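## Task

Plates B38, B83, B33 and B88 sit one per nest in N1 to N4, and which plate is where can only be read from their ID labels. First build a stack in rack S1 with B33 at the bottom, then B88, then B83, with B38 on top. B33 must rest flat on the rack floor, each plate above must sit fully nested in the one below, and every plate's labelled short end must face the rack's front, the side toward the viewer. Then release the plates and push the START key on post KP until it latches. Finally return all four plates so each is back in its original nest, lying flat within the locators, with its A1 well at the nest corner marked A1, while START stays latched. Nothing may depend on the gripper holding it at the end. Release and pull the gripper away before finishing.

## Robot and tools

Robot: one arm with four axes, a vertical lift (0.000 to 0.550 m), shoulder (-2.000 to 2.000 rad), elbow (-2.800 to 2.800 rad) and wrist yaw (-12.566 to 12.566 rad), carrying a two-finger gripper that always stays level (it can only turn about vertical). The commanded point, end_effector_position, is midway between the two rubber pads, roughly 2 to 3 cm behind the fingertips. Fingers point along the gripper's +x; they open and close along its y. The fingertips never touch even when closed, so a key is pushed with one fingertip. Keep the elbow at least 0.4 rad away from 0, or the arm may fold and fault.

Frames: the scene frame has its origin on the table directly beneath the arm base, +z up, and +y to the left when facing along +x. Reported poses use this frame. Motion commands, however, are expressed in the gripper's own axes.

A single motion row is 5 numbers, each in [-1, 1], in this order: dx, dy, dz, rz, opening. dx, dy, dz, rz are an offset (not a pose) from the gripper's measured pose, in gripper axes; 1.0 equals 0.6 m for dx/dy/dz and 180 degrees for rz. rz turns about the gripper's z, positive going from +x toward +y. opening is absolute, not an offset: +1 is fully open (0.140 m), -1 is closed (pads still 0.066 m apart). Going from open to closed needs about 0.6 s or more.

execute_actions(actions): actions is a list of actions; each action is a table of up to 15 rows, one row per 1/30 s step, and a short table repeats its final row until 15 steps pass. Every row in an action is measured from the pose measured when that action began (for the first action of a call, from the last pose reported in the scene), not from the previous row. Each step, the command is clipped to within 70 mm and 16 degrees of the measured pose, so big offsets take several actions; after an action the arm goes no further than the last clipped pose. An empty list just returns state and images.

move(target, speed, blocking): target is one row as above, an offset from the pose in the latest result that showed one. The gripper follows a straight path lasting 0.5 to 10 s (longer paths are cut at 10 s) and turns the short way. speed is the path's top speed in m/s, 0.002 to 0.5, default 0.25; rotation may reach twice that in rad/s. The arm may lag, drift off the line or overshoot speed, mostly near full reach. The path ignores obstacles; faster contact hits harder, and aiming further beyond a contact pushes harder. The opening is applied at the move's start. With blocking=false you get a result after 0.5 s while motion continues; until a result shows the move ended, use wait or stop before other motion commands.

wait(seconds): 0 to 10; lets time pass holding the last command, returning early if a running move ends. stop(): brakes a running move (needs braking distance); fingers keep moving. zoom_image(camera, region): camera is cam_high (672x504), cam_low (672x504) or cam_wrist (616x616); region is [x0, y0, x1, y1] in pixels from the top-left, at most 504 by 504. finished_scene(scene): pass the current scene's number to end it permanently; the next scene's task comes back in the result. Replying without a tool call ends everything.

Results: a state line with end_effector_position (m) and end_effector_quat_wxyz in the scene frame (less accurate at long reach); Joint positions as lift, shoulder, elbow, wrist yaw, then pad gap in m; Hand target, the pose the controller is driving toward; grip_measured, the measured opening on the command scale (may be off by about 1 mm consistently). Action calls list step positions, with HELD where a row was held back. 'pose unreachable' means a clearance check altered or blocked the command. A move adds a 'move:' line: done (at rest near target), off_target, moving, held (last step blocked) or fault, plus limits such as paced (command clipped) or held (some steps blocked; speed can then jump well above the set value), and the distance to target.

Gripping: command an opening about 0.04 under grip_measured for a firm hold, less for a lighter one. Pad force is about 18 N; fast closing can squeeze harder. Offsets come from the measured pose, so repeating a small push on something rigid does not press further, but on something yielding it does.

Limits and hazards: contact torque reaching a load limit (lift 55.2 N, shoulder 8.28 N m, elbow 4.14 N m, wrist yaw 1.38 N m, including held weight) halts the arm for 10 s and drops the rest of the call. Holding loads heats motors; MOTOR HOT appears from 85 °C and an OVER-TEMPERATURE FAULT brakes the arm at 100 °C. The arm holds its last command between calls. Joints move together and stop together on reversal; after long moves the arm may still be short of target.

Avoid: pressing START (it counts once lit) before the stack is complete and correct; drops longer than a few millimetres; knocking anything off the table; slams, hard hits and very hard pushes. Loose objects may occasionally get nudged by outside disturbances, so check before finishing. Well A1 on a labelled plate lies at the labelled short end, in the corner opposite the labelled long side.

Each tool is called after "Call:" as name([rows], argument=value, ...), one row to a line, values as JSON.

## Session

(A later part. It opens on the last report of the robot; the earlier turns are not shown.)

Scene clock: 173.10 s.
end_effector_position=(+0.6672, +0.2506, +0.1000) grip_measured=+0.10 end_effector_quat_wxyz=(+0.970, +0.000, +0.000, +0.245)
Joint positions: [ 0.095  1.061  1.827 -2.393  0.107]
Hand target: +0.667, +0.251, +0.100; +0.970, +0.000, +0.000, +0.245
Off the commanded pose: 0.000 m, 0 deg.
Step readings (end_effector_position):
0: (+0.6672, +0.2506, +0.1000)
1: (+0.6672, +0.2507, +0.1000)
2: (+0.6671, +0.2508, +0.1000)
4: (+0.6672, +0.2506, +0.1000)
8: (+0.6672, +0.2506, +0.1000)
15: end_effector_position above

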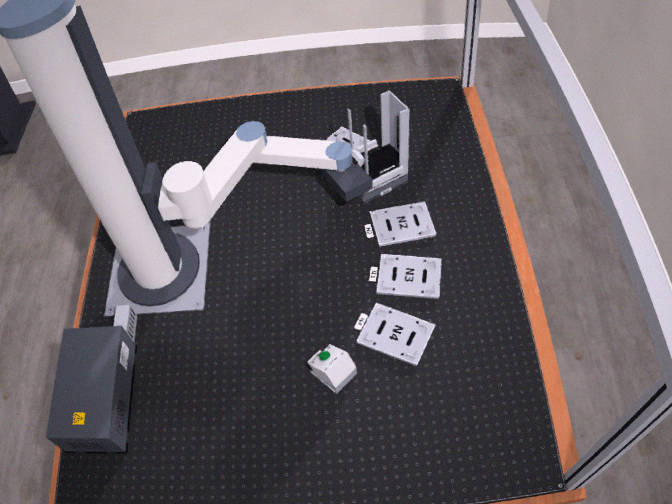

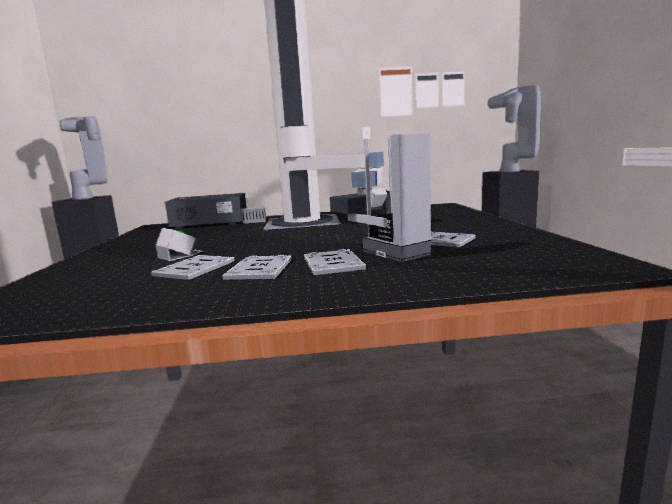

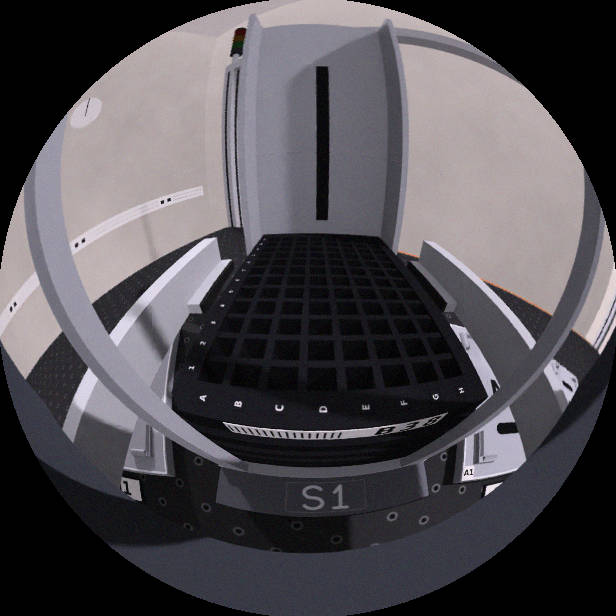

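Call:
move(target=[0.02,-0.053,-0.026,0,-1], speed=0.1)

Scene clock: 181.87 s.
end_effector_position=(+0.4026, -0.3300, +0.1083) grip_measured=-0.99 end_effector_quat_wxyz=(+0.907, +0.000, +0.000, -0.421)
Joint positions: [ 0.103 -0.104  1.045 -1.811  0.066]
Hand target: +0.403, -0.330, +0.108; +0.907, +0.000, +0.000, -0.421
Off the commanded pose: 0.000 m, 0 deg.
move: done

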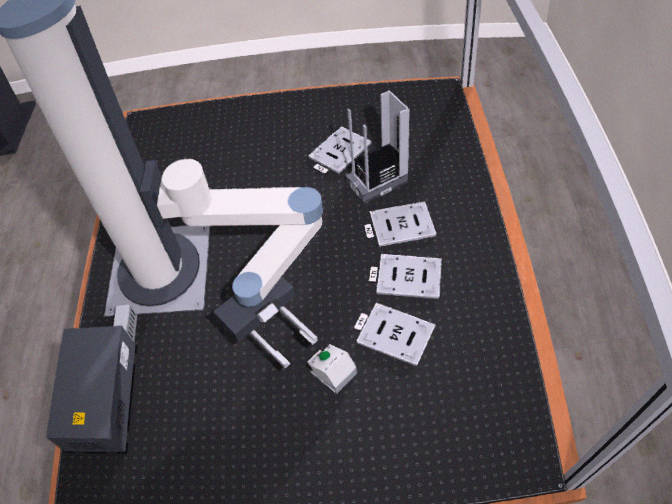

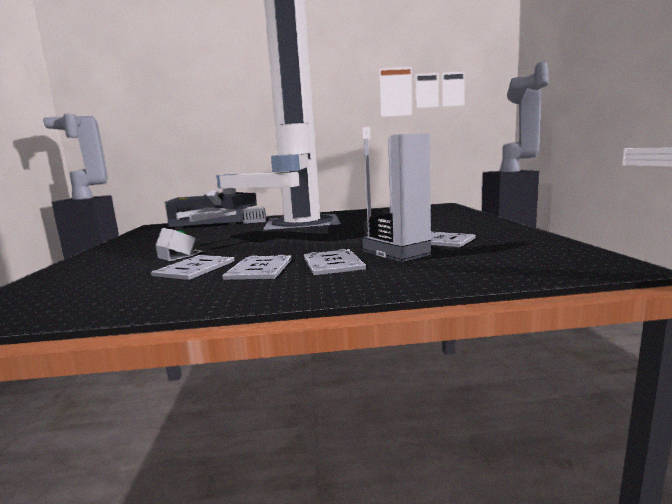

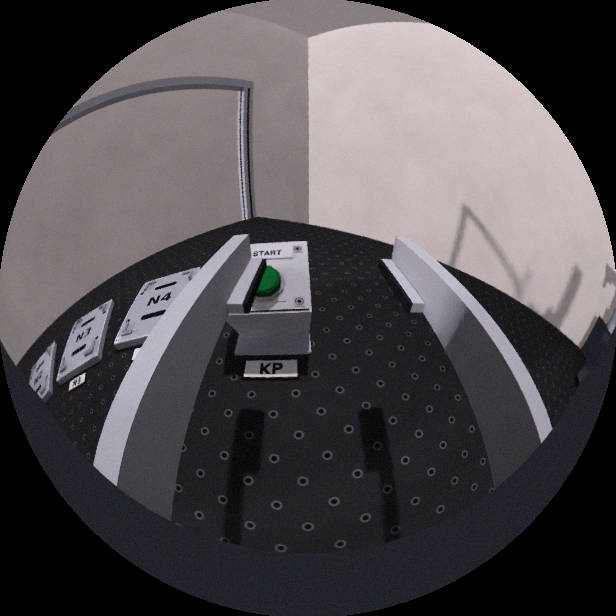

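About 30 mm from press pose.

Call:
move(target=[0.025,0,-0.042,0,-1], speed=0.03)

Call:
move(target=[0.012,0,0,0,-1], speed=0.008)

Call:
zoom_image(camera="cam_high", region=[270,310,380,400])

Scene clock: 187.63 s.
end_effector_position=(+0.4123, -0.3414, +0.0831) grip_measured=-0.99 end_effector_quat_wxyz=(+0.907, +0.000, +0.000, -0.421)
Joint positions: [ 0.078 -0.12   1.113 -1.862  0.066]
Hand target: +0.412, -0.341, +0.083; +0.907, +0.000, +0.000, -0.421
Off the commanded pose: 0.000 m, 0 deg.
move: done

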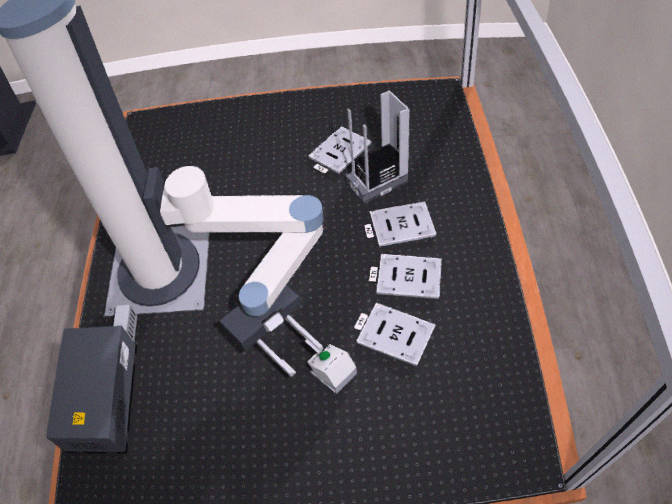

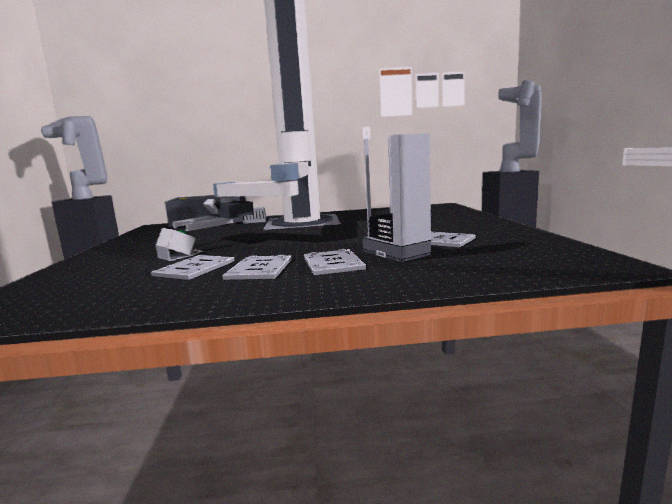

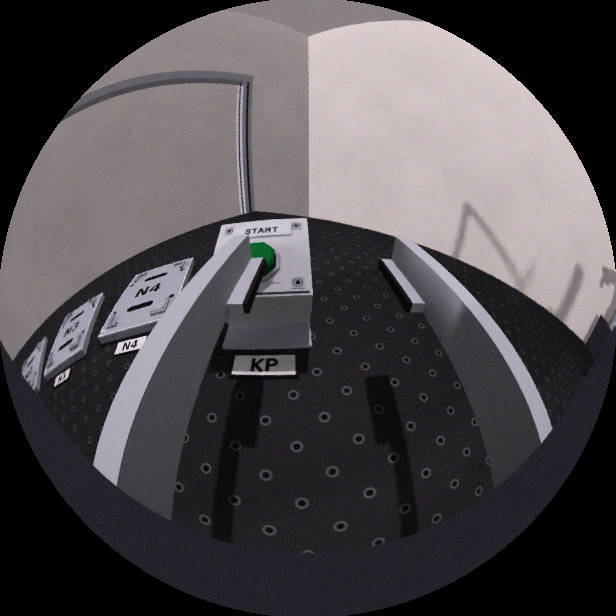

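Scene clock: 188.77 s.
end_effector_position=(+0.4170, -0.3468, +0.0831) grip_measured=-0.99 end_effector_quat_wxyz=(+0.907, +0.000, +0.000, -0.421)
Joint positions: [ 0.078 -0.128  1.146 -1.886  0.066]
Hand target: +0.417, -0.347, +0.083; +0.907, +0.000, +0.000, -0.421
Off the commanded pose: 0.000 m, 0 deg.
move: done

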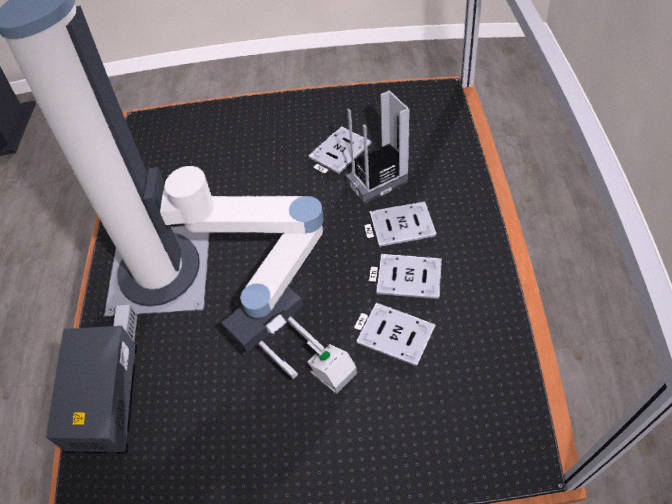

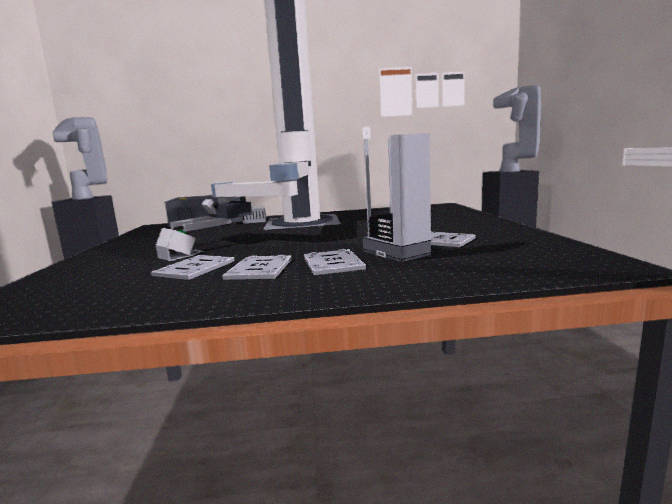

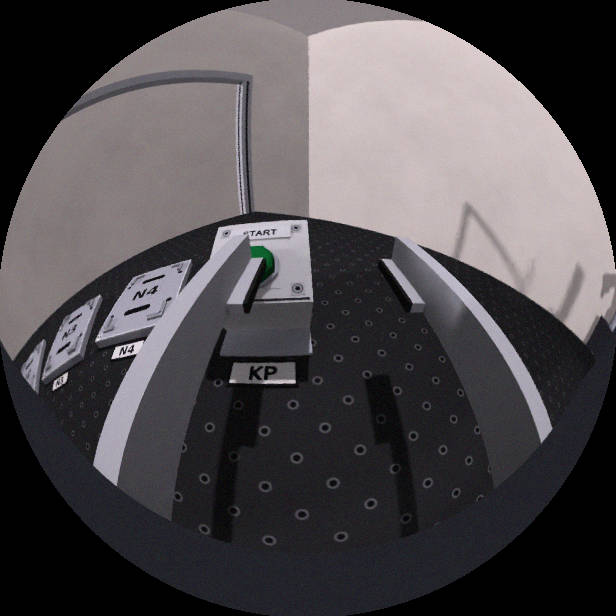

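Region (270, 310, 380, 400) of cam_high's 672x504 image, scaled by 4.582, with more detail than that image has; it fills the top 412 rows of this view, and the rest is white.

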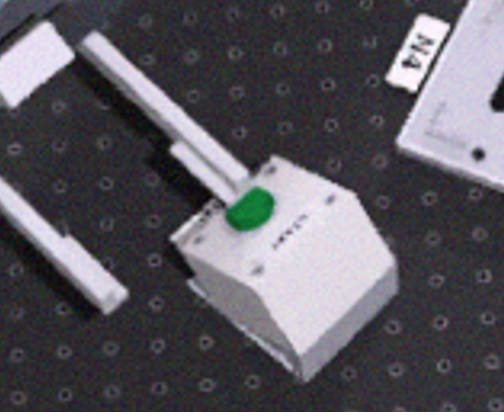

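Call:
move(target=[0.005,-0.003,-0.003,0,-1], speed=0.006)

Call:
move(target=[0.004,0,-0.002,0,-1], speed=0.006)

Scene clock: 192.43 s.
end_effector_position=(+0.4179, -0.3497, +0.0814) grip_measured=-0.99 end_effector_quat_wxyz=(+0.908, +0.000, +0.000, -0.419)
Joint positions: [ 0.076 -0.138  1.159 -1.887  0.066]
Hand target: +0.418, -0.350, +0.081; +0.907, +0.000, +0.000, -0.421
Off the commanded pose: 0.001 m, 0 deg.
move: done

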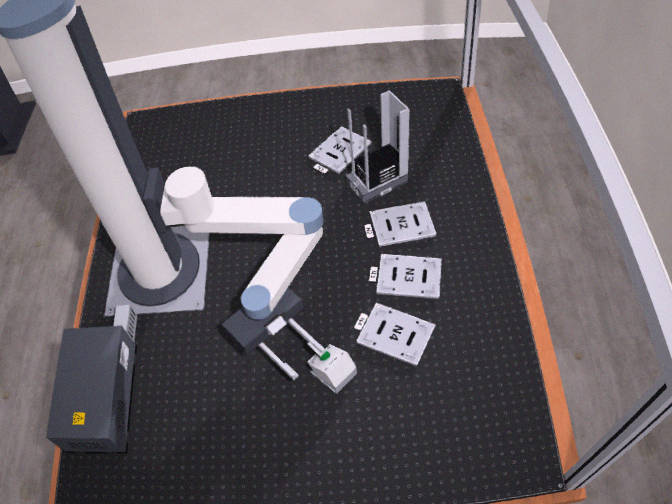

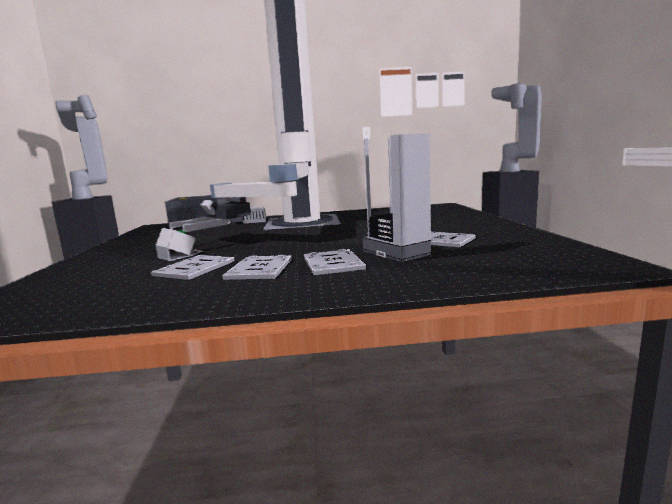

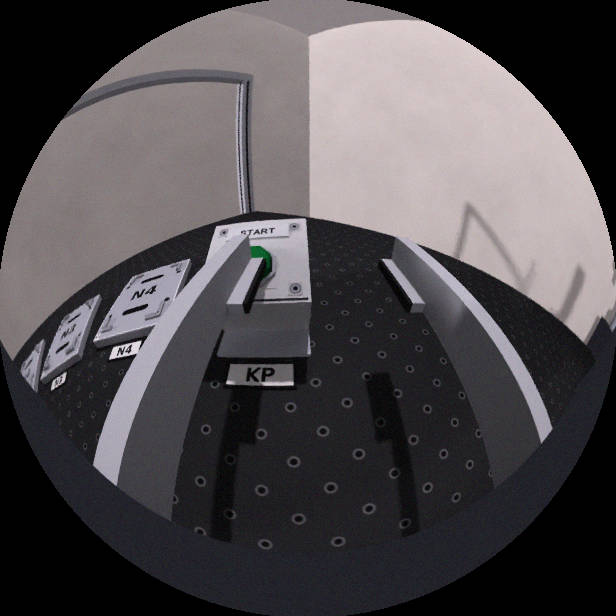

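Scene clock: 193.13 s.
end_effector_position=(+0.4192, -0.3511, +0.0804) grip_measured=-0.99 end_effector_quat_wxyz=(+0.908, +0.000, +0.000, -0.419)
Joint positions: [ 0.075 -0.14   1.168 -1.892  0.066]
Hand target: +0.419, -0.352, +0.080; +0.908, +0.000, +0.000, -0.419
Off the commanded pose: 0.000 m, 0 deg.
move: done

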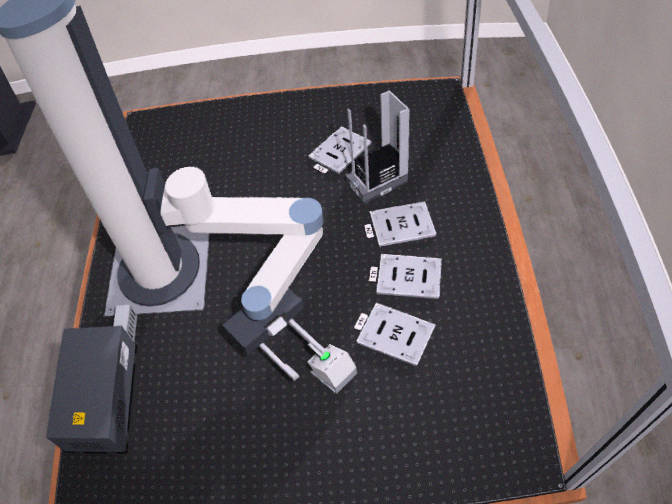

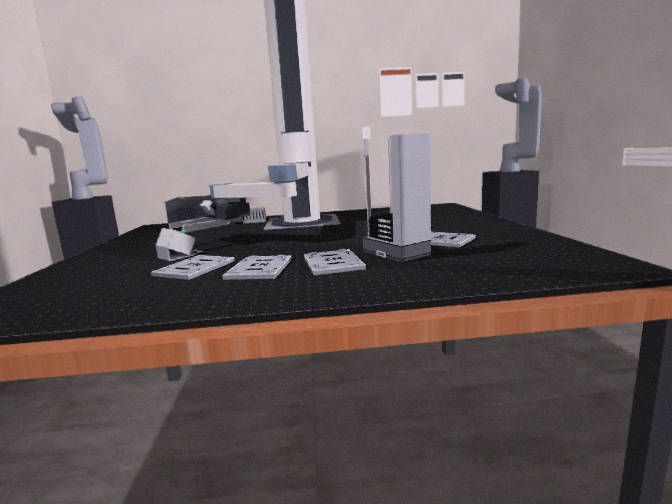

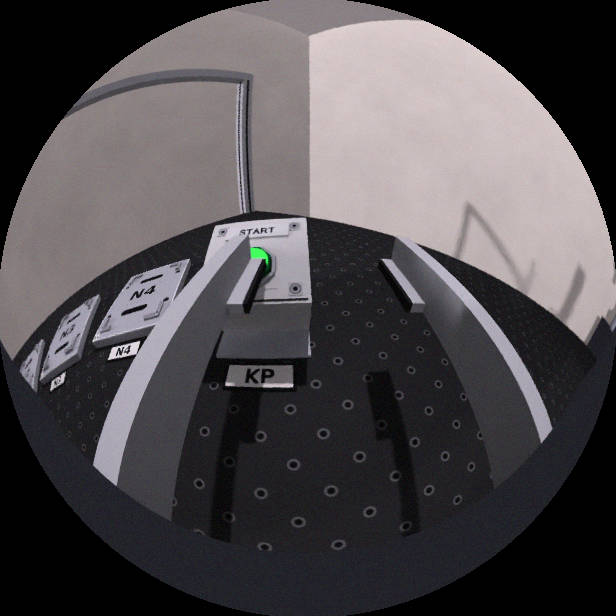

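Call:
move(target=[0.003,0,-0.003,0,-1], speed=0.006)

Call:
move(target=[-0.04,0,0.06,0,-1], speed=0.1)

Scene clock: 197.40 s.
end_effector_position=(+0.4201, -0.3520, +0.0787) grip_measured=-0.99 end_effector_quat_wxyz=(+0.908, +0.000, +0.000, -0.418)
Joint positions: [ 0.074 -0.142  1.174 -1.895  0.066]
Hand target: +0.420, -0.352, +0.079; +0.908, +0.000, +0.000, -0.419
Off the commanded pose: 0.001 m, 0 deg.
move: done

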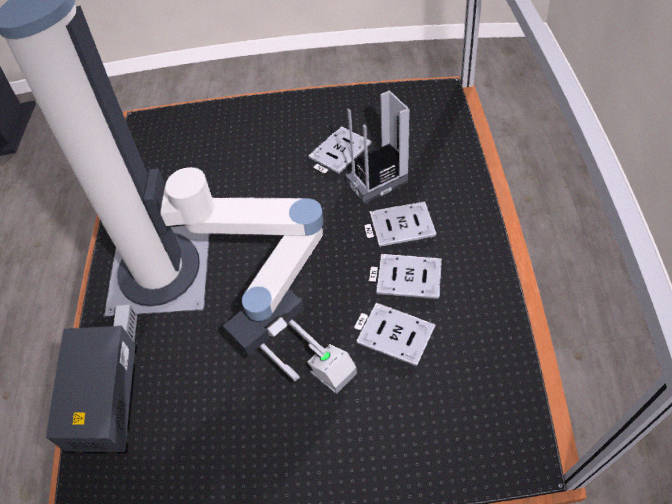

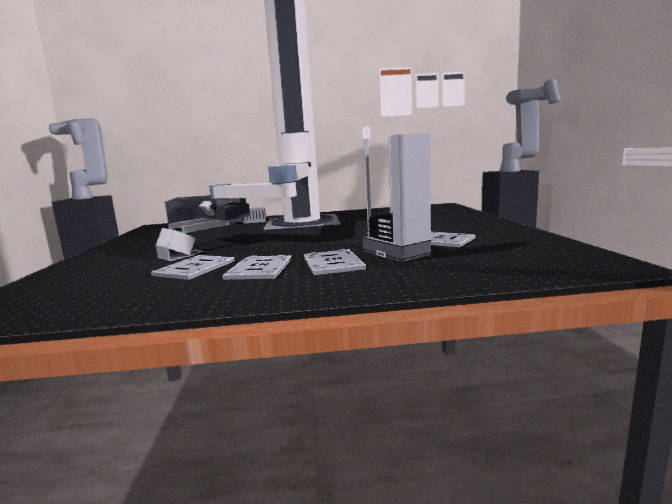

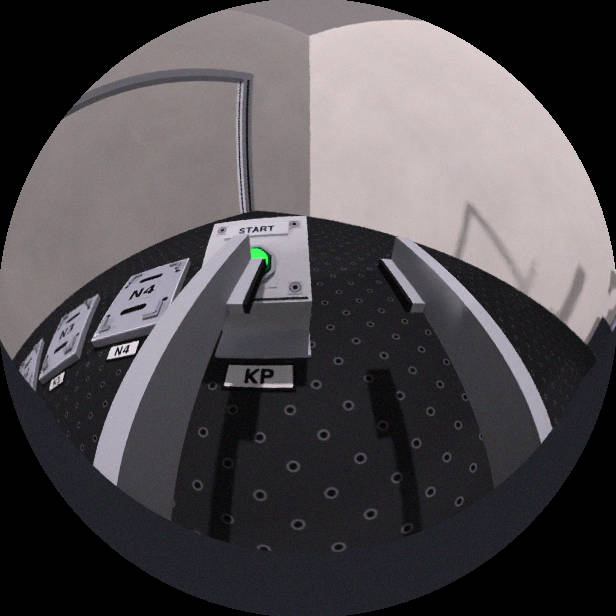

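Scene clock: 198.13 s.
end_effector_position=(+0.4043, -0.3339, +0.1148) grip_measured=-0.99 end_effector_quat_wxyz=(+0.908, +0.000, +0.000, -0.418)
Joint positions: [ 0.11  -0.116  1.065 -1.812  0.066]
Hand target: +0.404, -0.334, +0.115; +0.908, +0.000, +0.000, -0.418
Off the commanded pose: 0.000 m, 0 deg.
move: done

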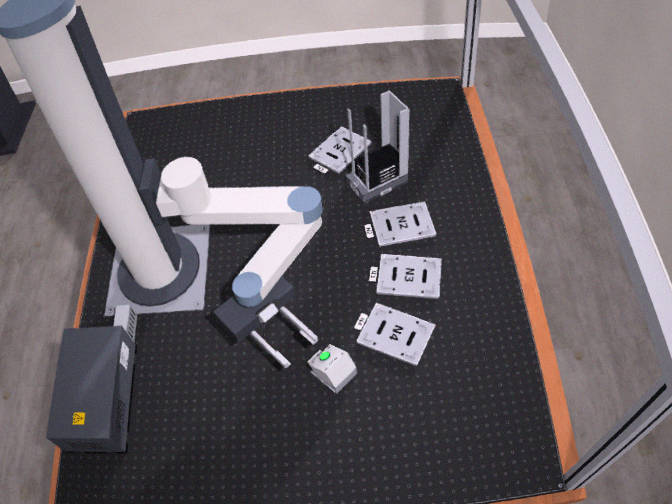

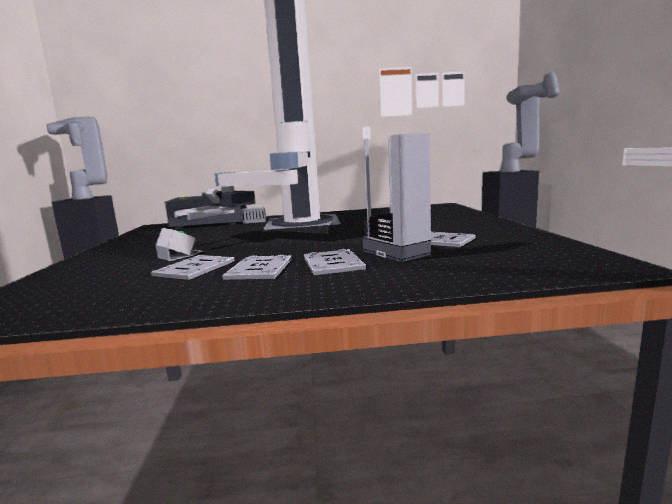

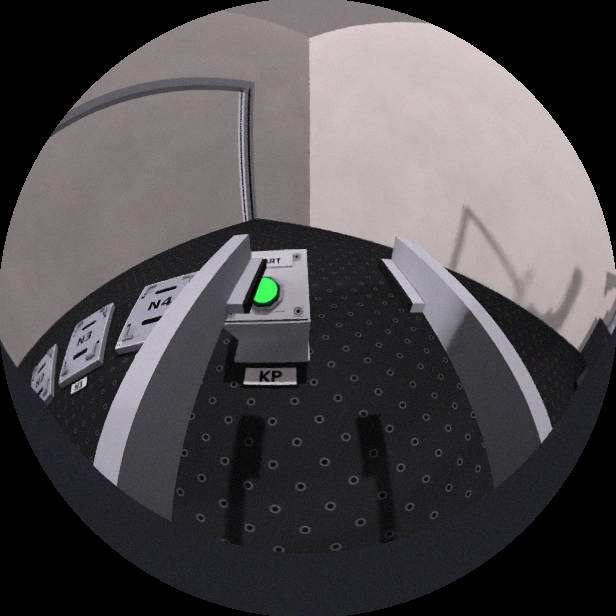

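Call:
move(target=[-0.5123,0.7023,-0.025,0.4323,0.1])

Call:
move(target=[0.27,0,0,0,0.1], speed=0.2)

Scene clock: 204.67 s.
end_effector_position=(+0.5249, +0.1738, +0.0998) grip_measured=+0.10 end_effector_quat_wxyz=(+0.969, +0.000, +0.000, +0.245)
Joint positions: [ 0.095  1.374  0.996 -1.874  0.107]
Hand target: +0.525, +0.174, +0.100; +0.970, +0.000, +0.000, +0.245
Off the commanded pose: 0.000 m, 0 deg.
move: done

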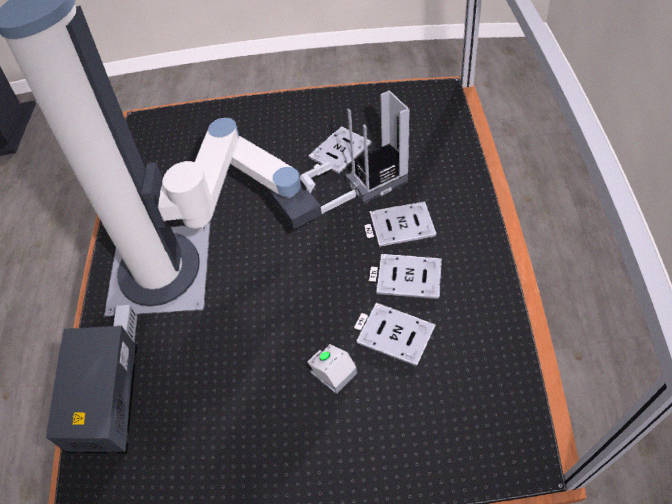

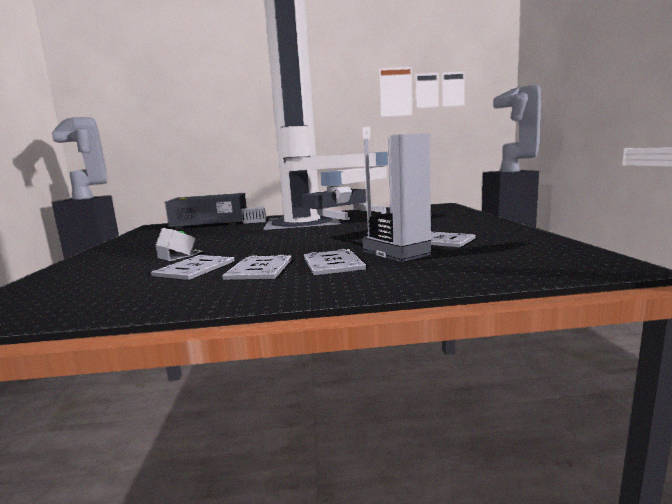

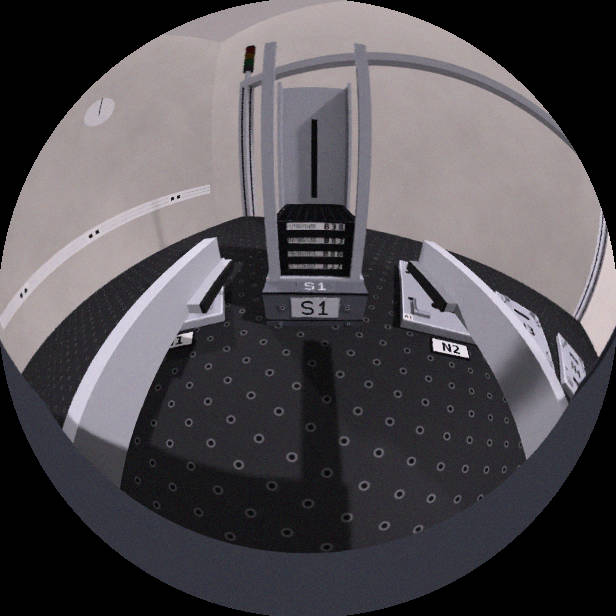

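Scene clock: 205.87 s.
end_effector_position=(+0.6675, +0.2507, +0.0998) grip_measured=+0.10 end_effector_quat_wxyz=(+0.969, +0.000, +0.000, +0.245)
Joint positions: [ 0.095  1.06   1.829 -2.393  0.107]
Hand target: +0.667, +0.251, +0.100; +0.969, +0.000, +0.000, +0.245
Off the commanded pose: 0.000 m, 0 deg.
move: done

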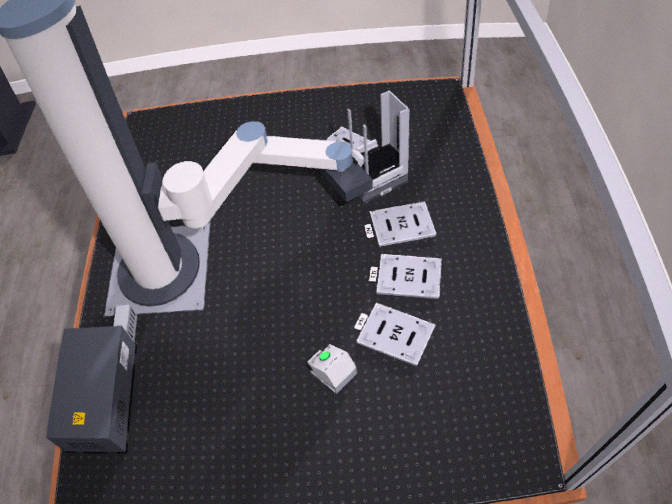

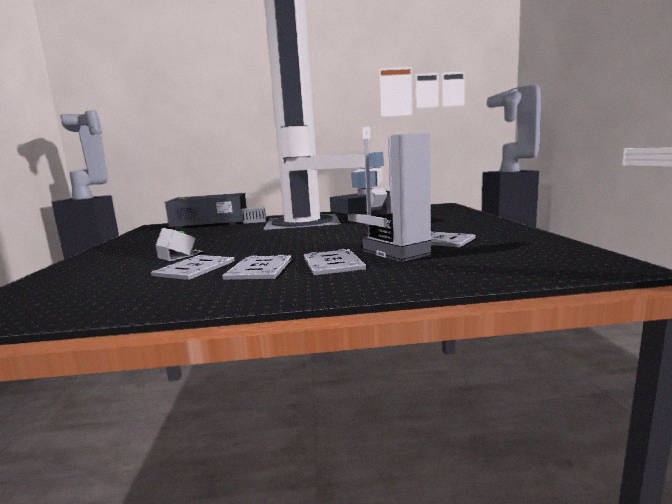

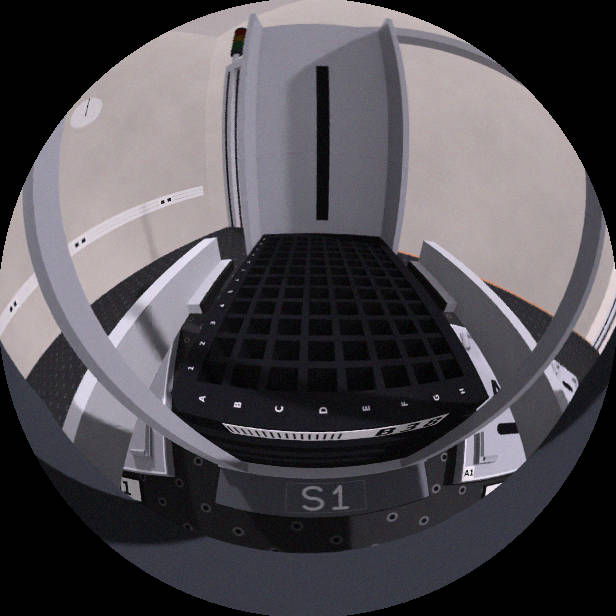

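Call:
execute_actions([
  [[0,0,0,0,-0.36]],
  [[0,0,0,0,-0.52]],
])

Call:
move(target=[0,0,0.3705,0,-0.52], speed=0.2)

Call:
move(target=[-0.433,-0.7619,0,-0.314,-0.52])

Call:
move(target=[0,0,-0.455,0,-0.52])

Scene clock: 212.50 s.
end_effector_position=(+0.6675, +0.2507, +0.0998) grip_measured=-0.47 end_effector_quat_wxyz=(+0.969, +0.000, +0.000, +0.245)
Joint positions: [ 0.095  1.06   1.829 -2.393  0.086]
Hand target: +0.667, +0.251, +0.100; +0.969, +0.000, +0.000, +0.245
Off the commanded pose: 0.000 m, 0 deg.
Step readings (end_effector_position; steps 1 to 15: 1st action; 16 to 30: 2nd action):
0: (+0.6675, +0.2507, +0.0998)
1: (+0.6675, +0.2507, +0.0998)
2: (+0.6675, +0.2507, +0.0998)
4: (+0.6675, +0.2507, +0.0998)
8: (+0.6675, +0.2507, +0.0998)
15: (+0.6675, +0.2507, +0.0998)
16: (+0.6675, +0.2507, +0.0998)
17: (+0.6675, +0.2507, +0.0998)
19: (+0.6675, +0.2507, +0.0998)
23: (+0.6675, +0.2507, +0.0998)
30: end_effector_position above

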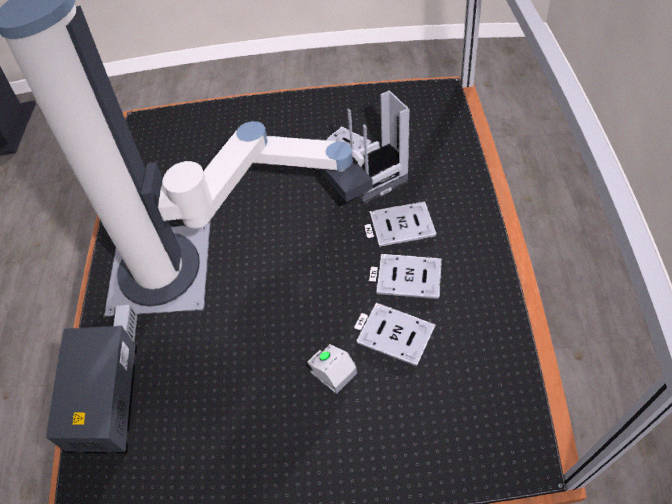

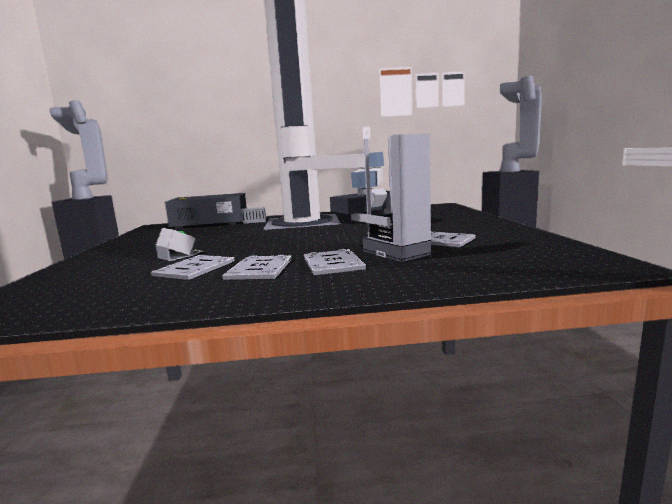

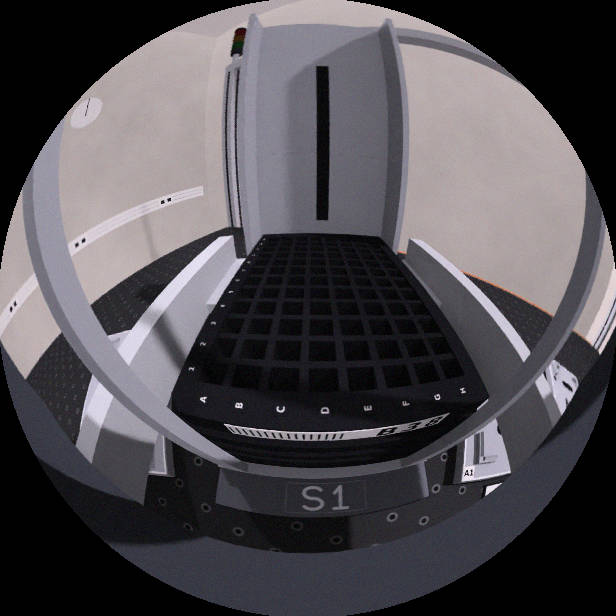

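Scene clock: 214.00 s.
end_effector_position=(+0.6675, +0.2508, +0.3221) grip_measured=-0.47 end_effector_quat_wxyz=(+0.969, +0.000, +0.000, +0.245)
Joint positions: [ 0.317  1.06   1.829 -2.393  0.086]
Hand target: +0.667, +0.251, +0.322; +0.969, +0.000, +0.000, +0.245
Off the commanded pose: 0.000 m, 0 deg.
move: done

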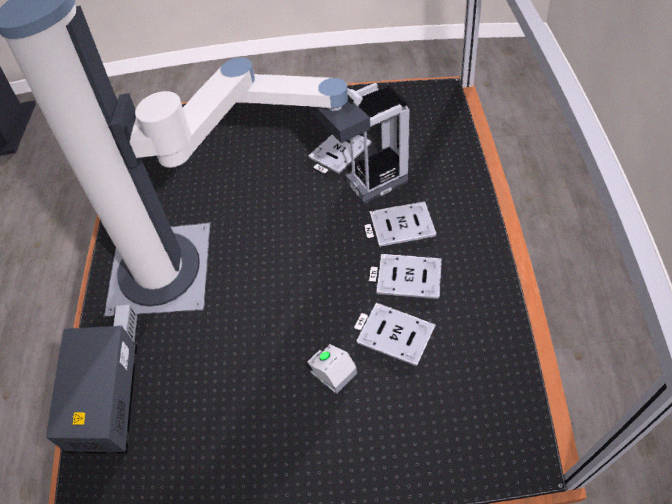

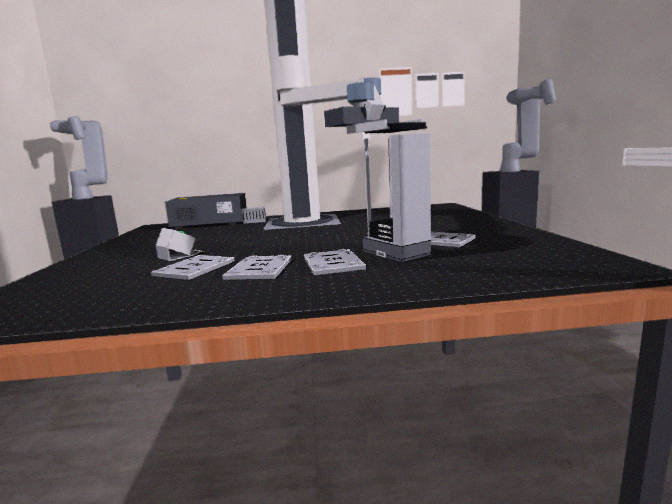

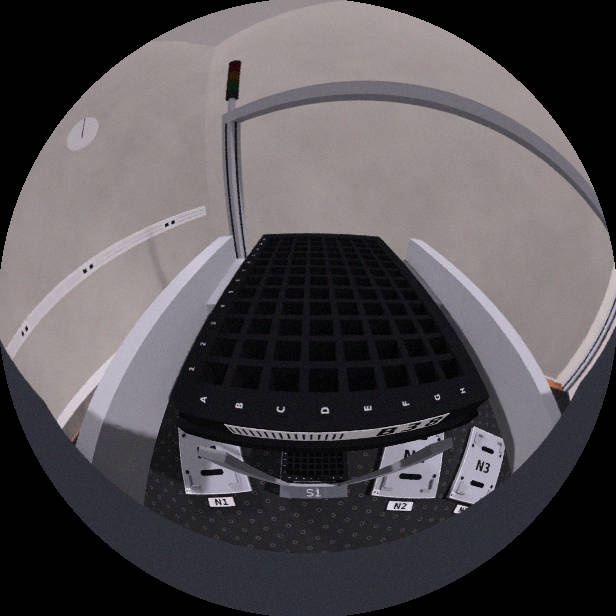

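Scene clock: 216.53 s.
end_effector_position=(+0.6561, -0.2751, +0.3221) grip_measured=-0.47 end_effector_quat_wxyz=(+0.970, +0.000, +0.000, -0.243)
Joint positions: [ 0.317  0.064  1.839 -2.394  0.086]
Hand target: +0.656, -0.275, +0.322; +0.970, +0.000, +0.000, -0.243
Off the commanded pose: 0.000 m, 0 deg.
move: done

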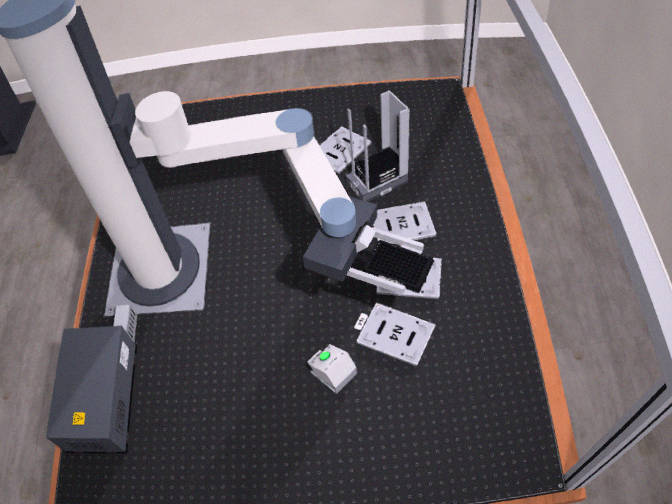

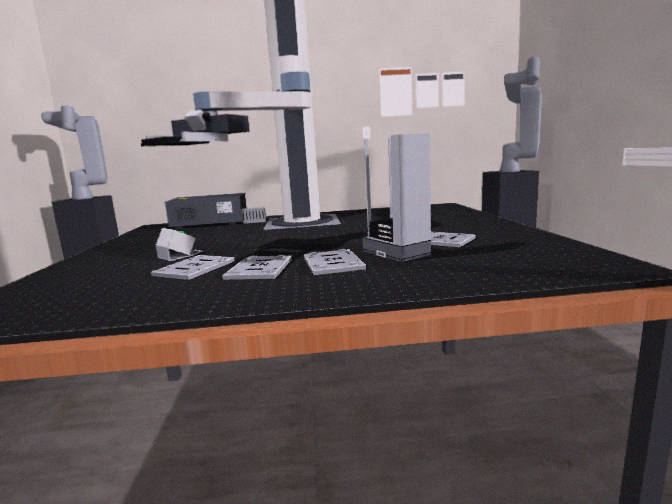

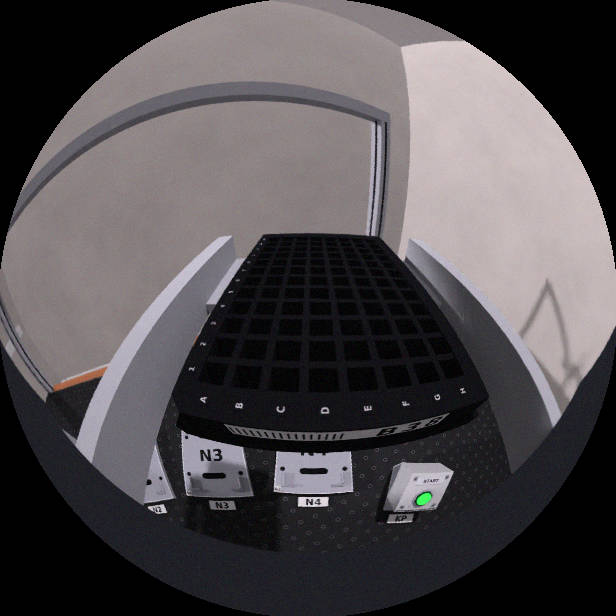

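Scene clock: 218.03 s.
end_effector_position=(+0.6561, -0.2751, +0.0491) grip_measured=-0.47 end_effector_quat_wxyz=(+0.970, +0.000, +0.000, -0.243)
Joint positions: [ 0.044  0.064  1.839 -2.394  0.086]
Hand target: +0.656, -0.275, +0.049; +0.970, +0.000, +0.000, -0.243
Off the commanded pose: 0.000 m, 0 deg.
move: done

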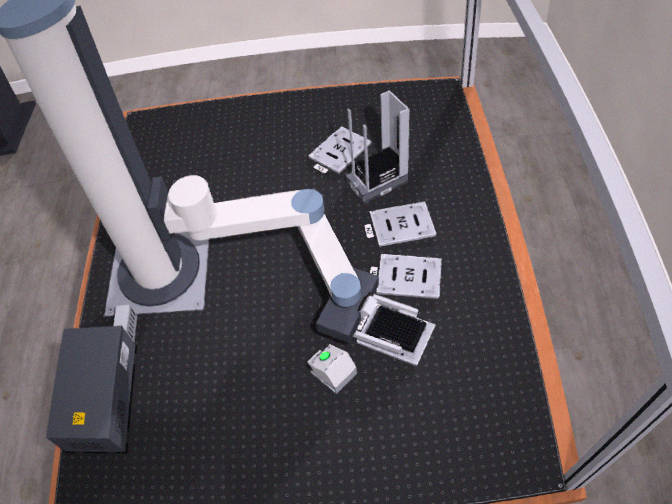

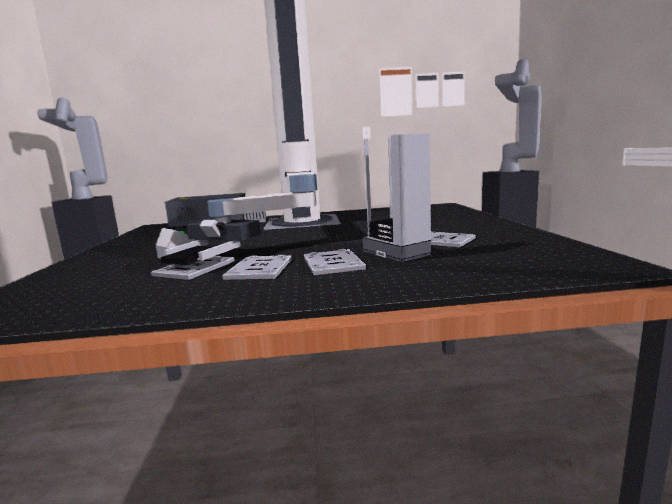

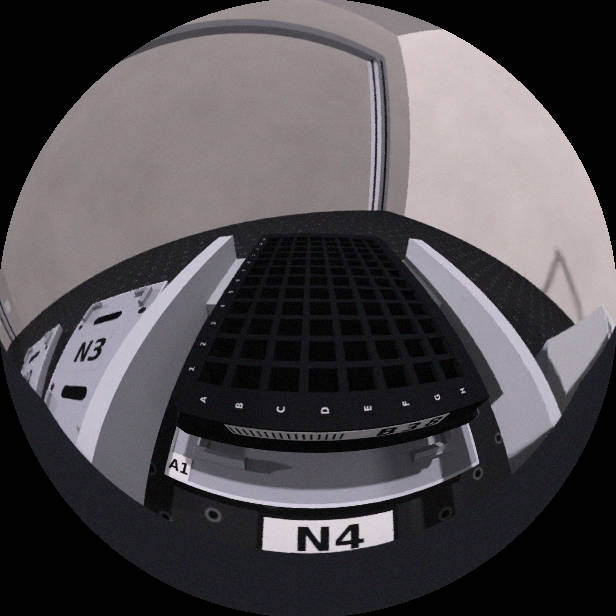

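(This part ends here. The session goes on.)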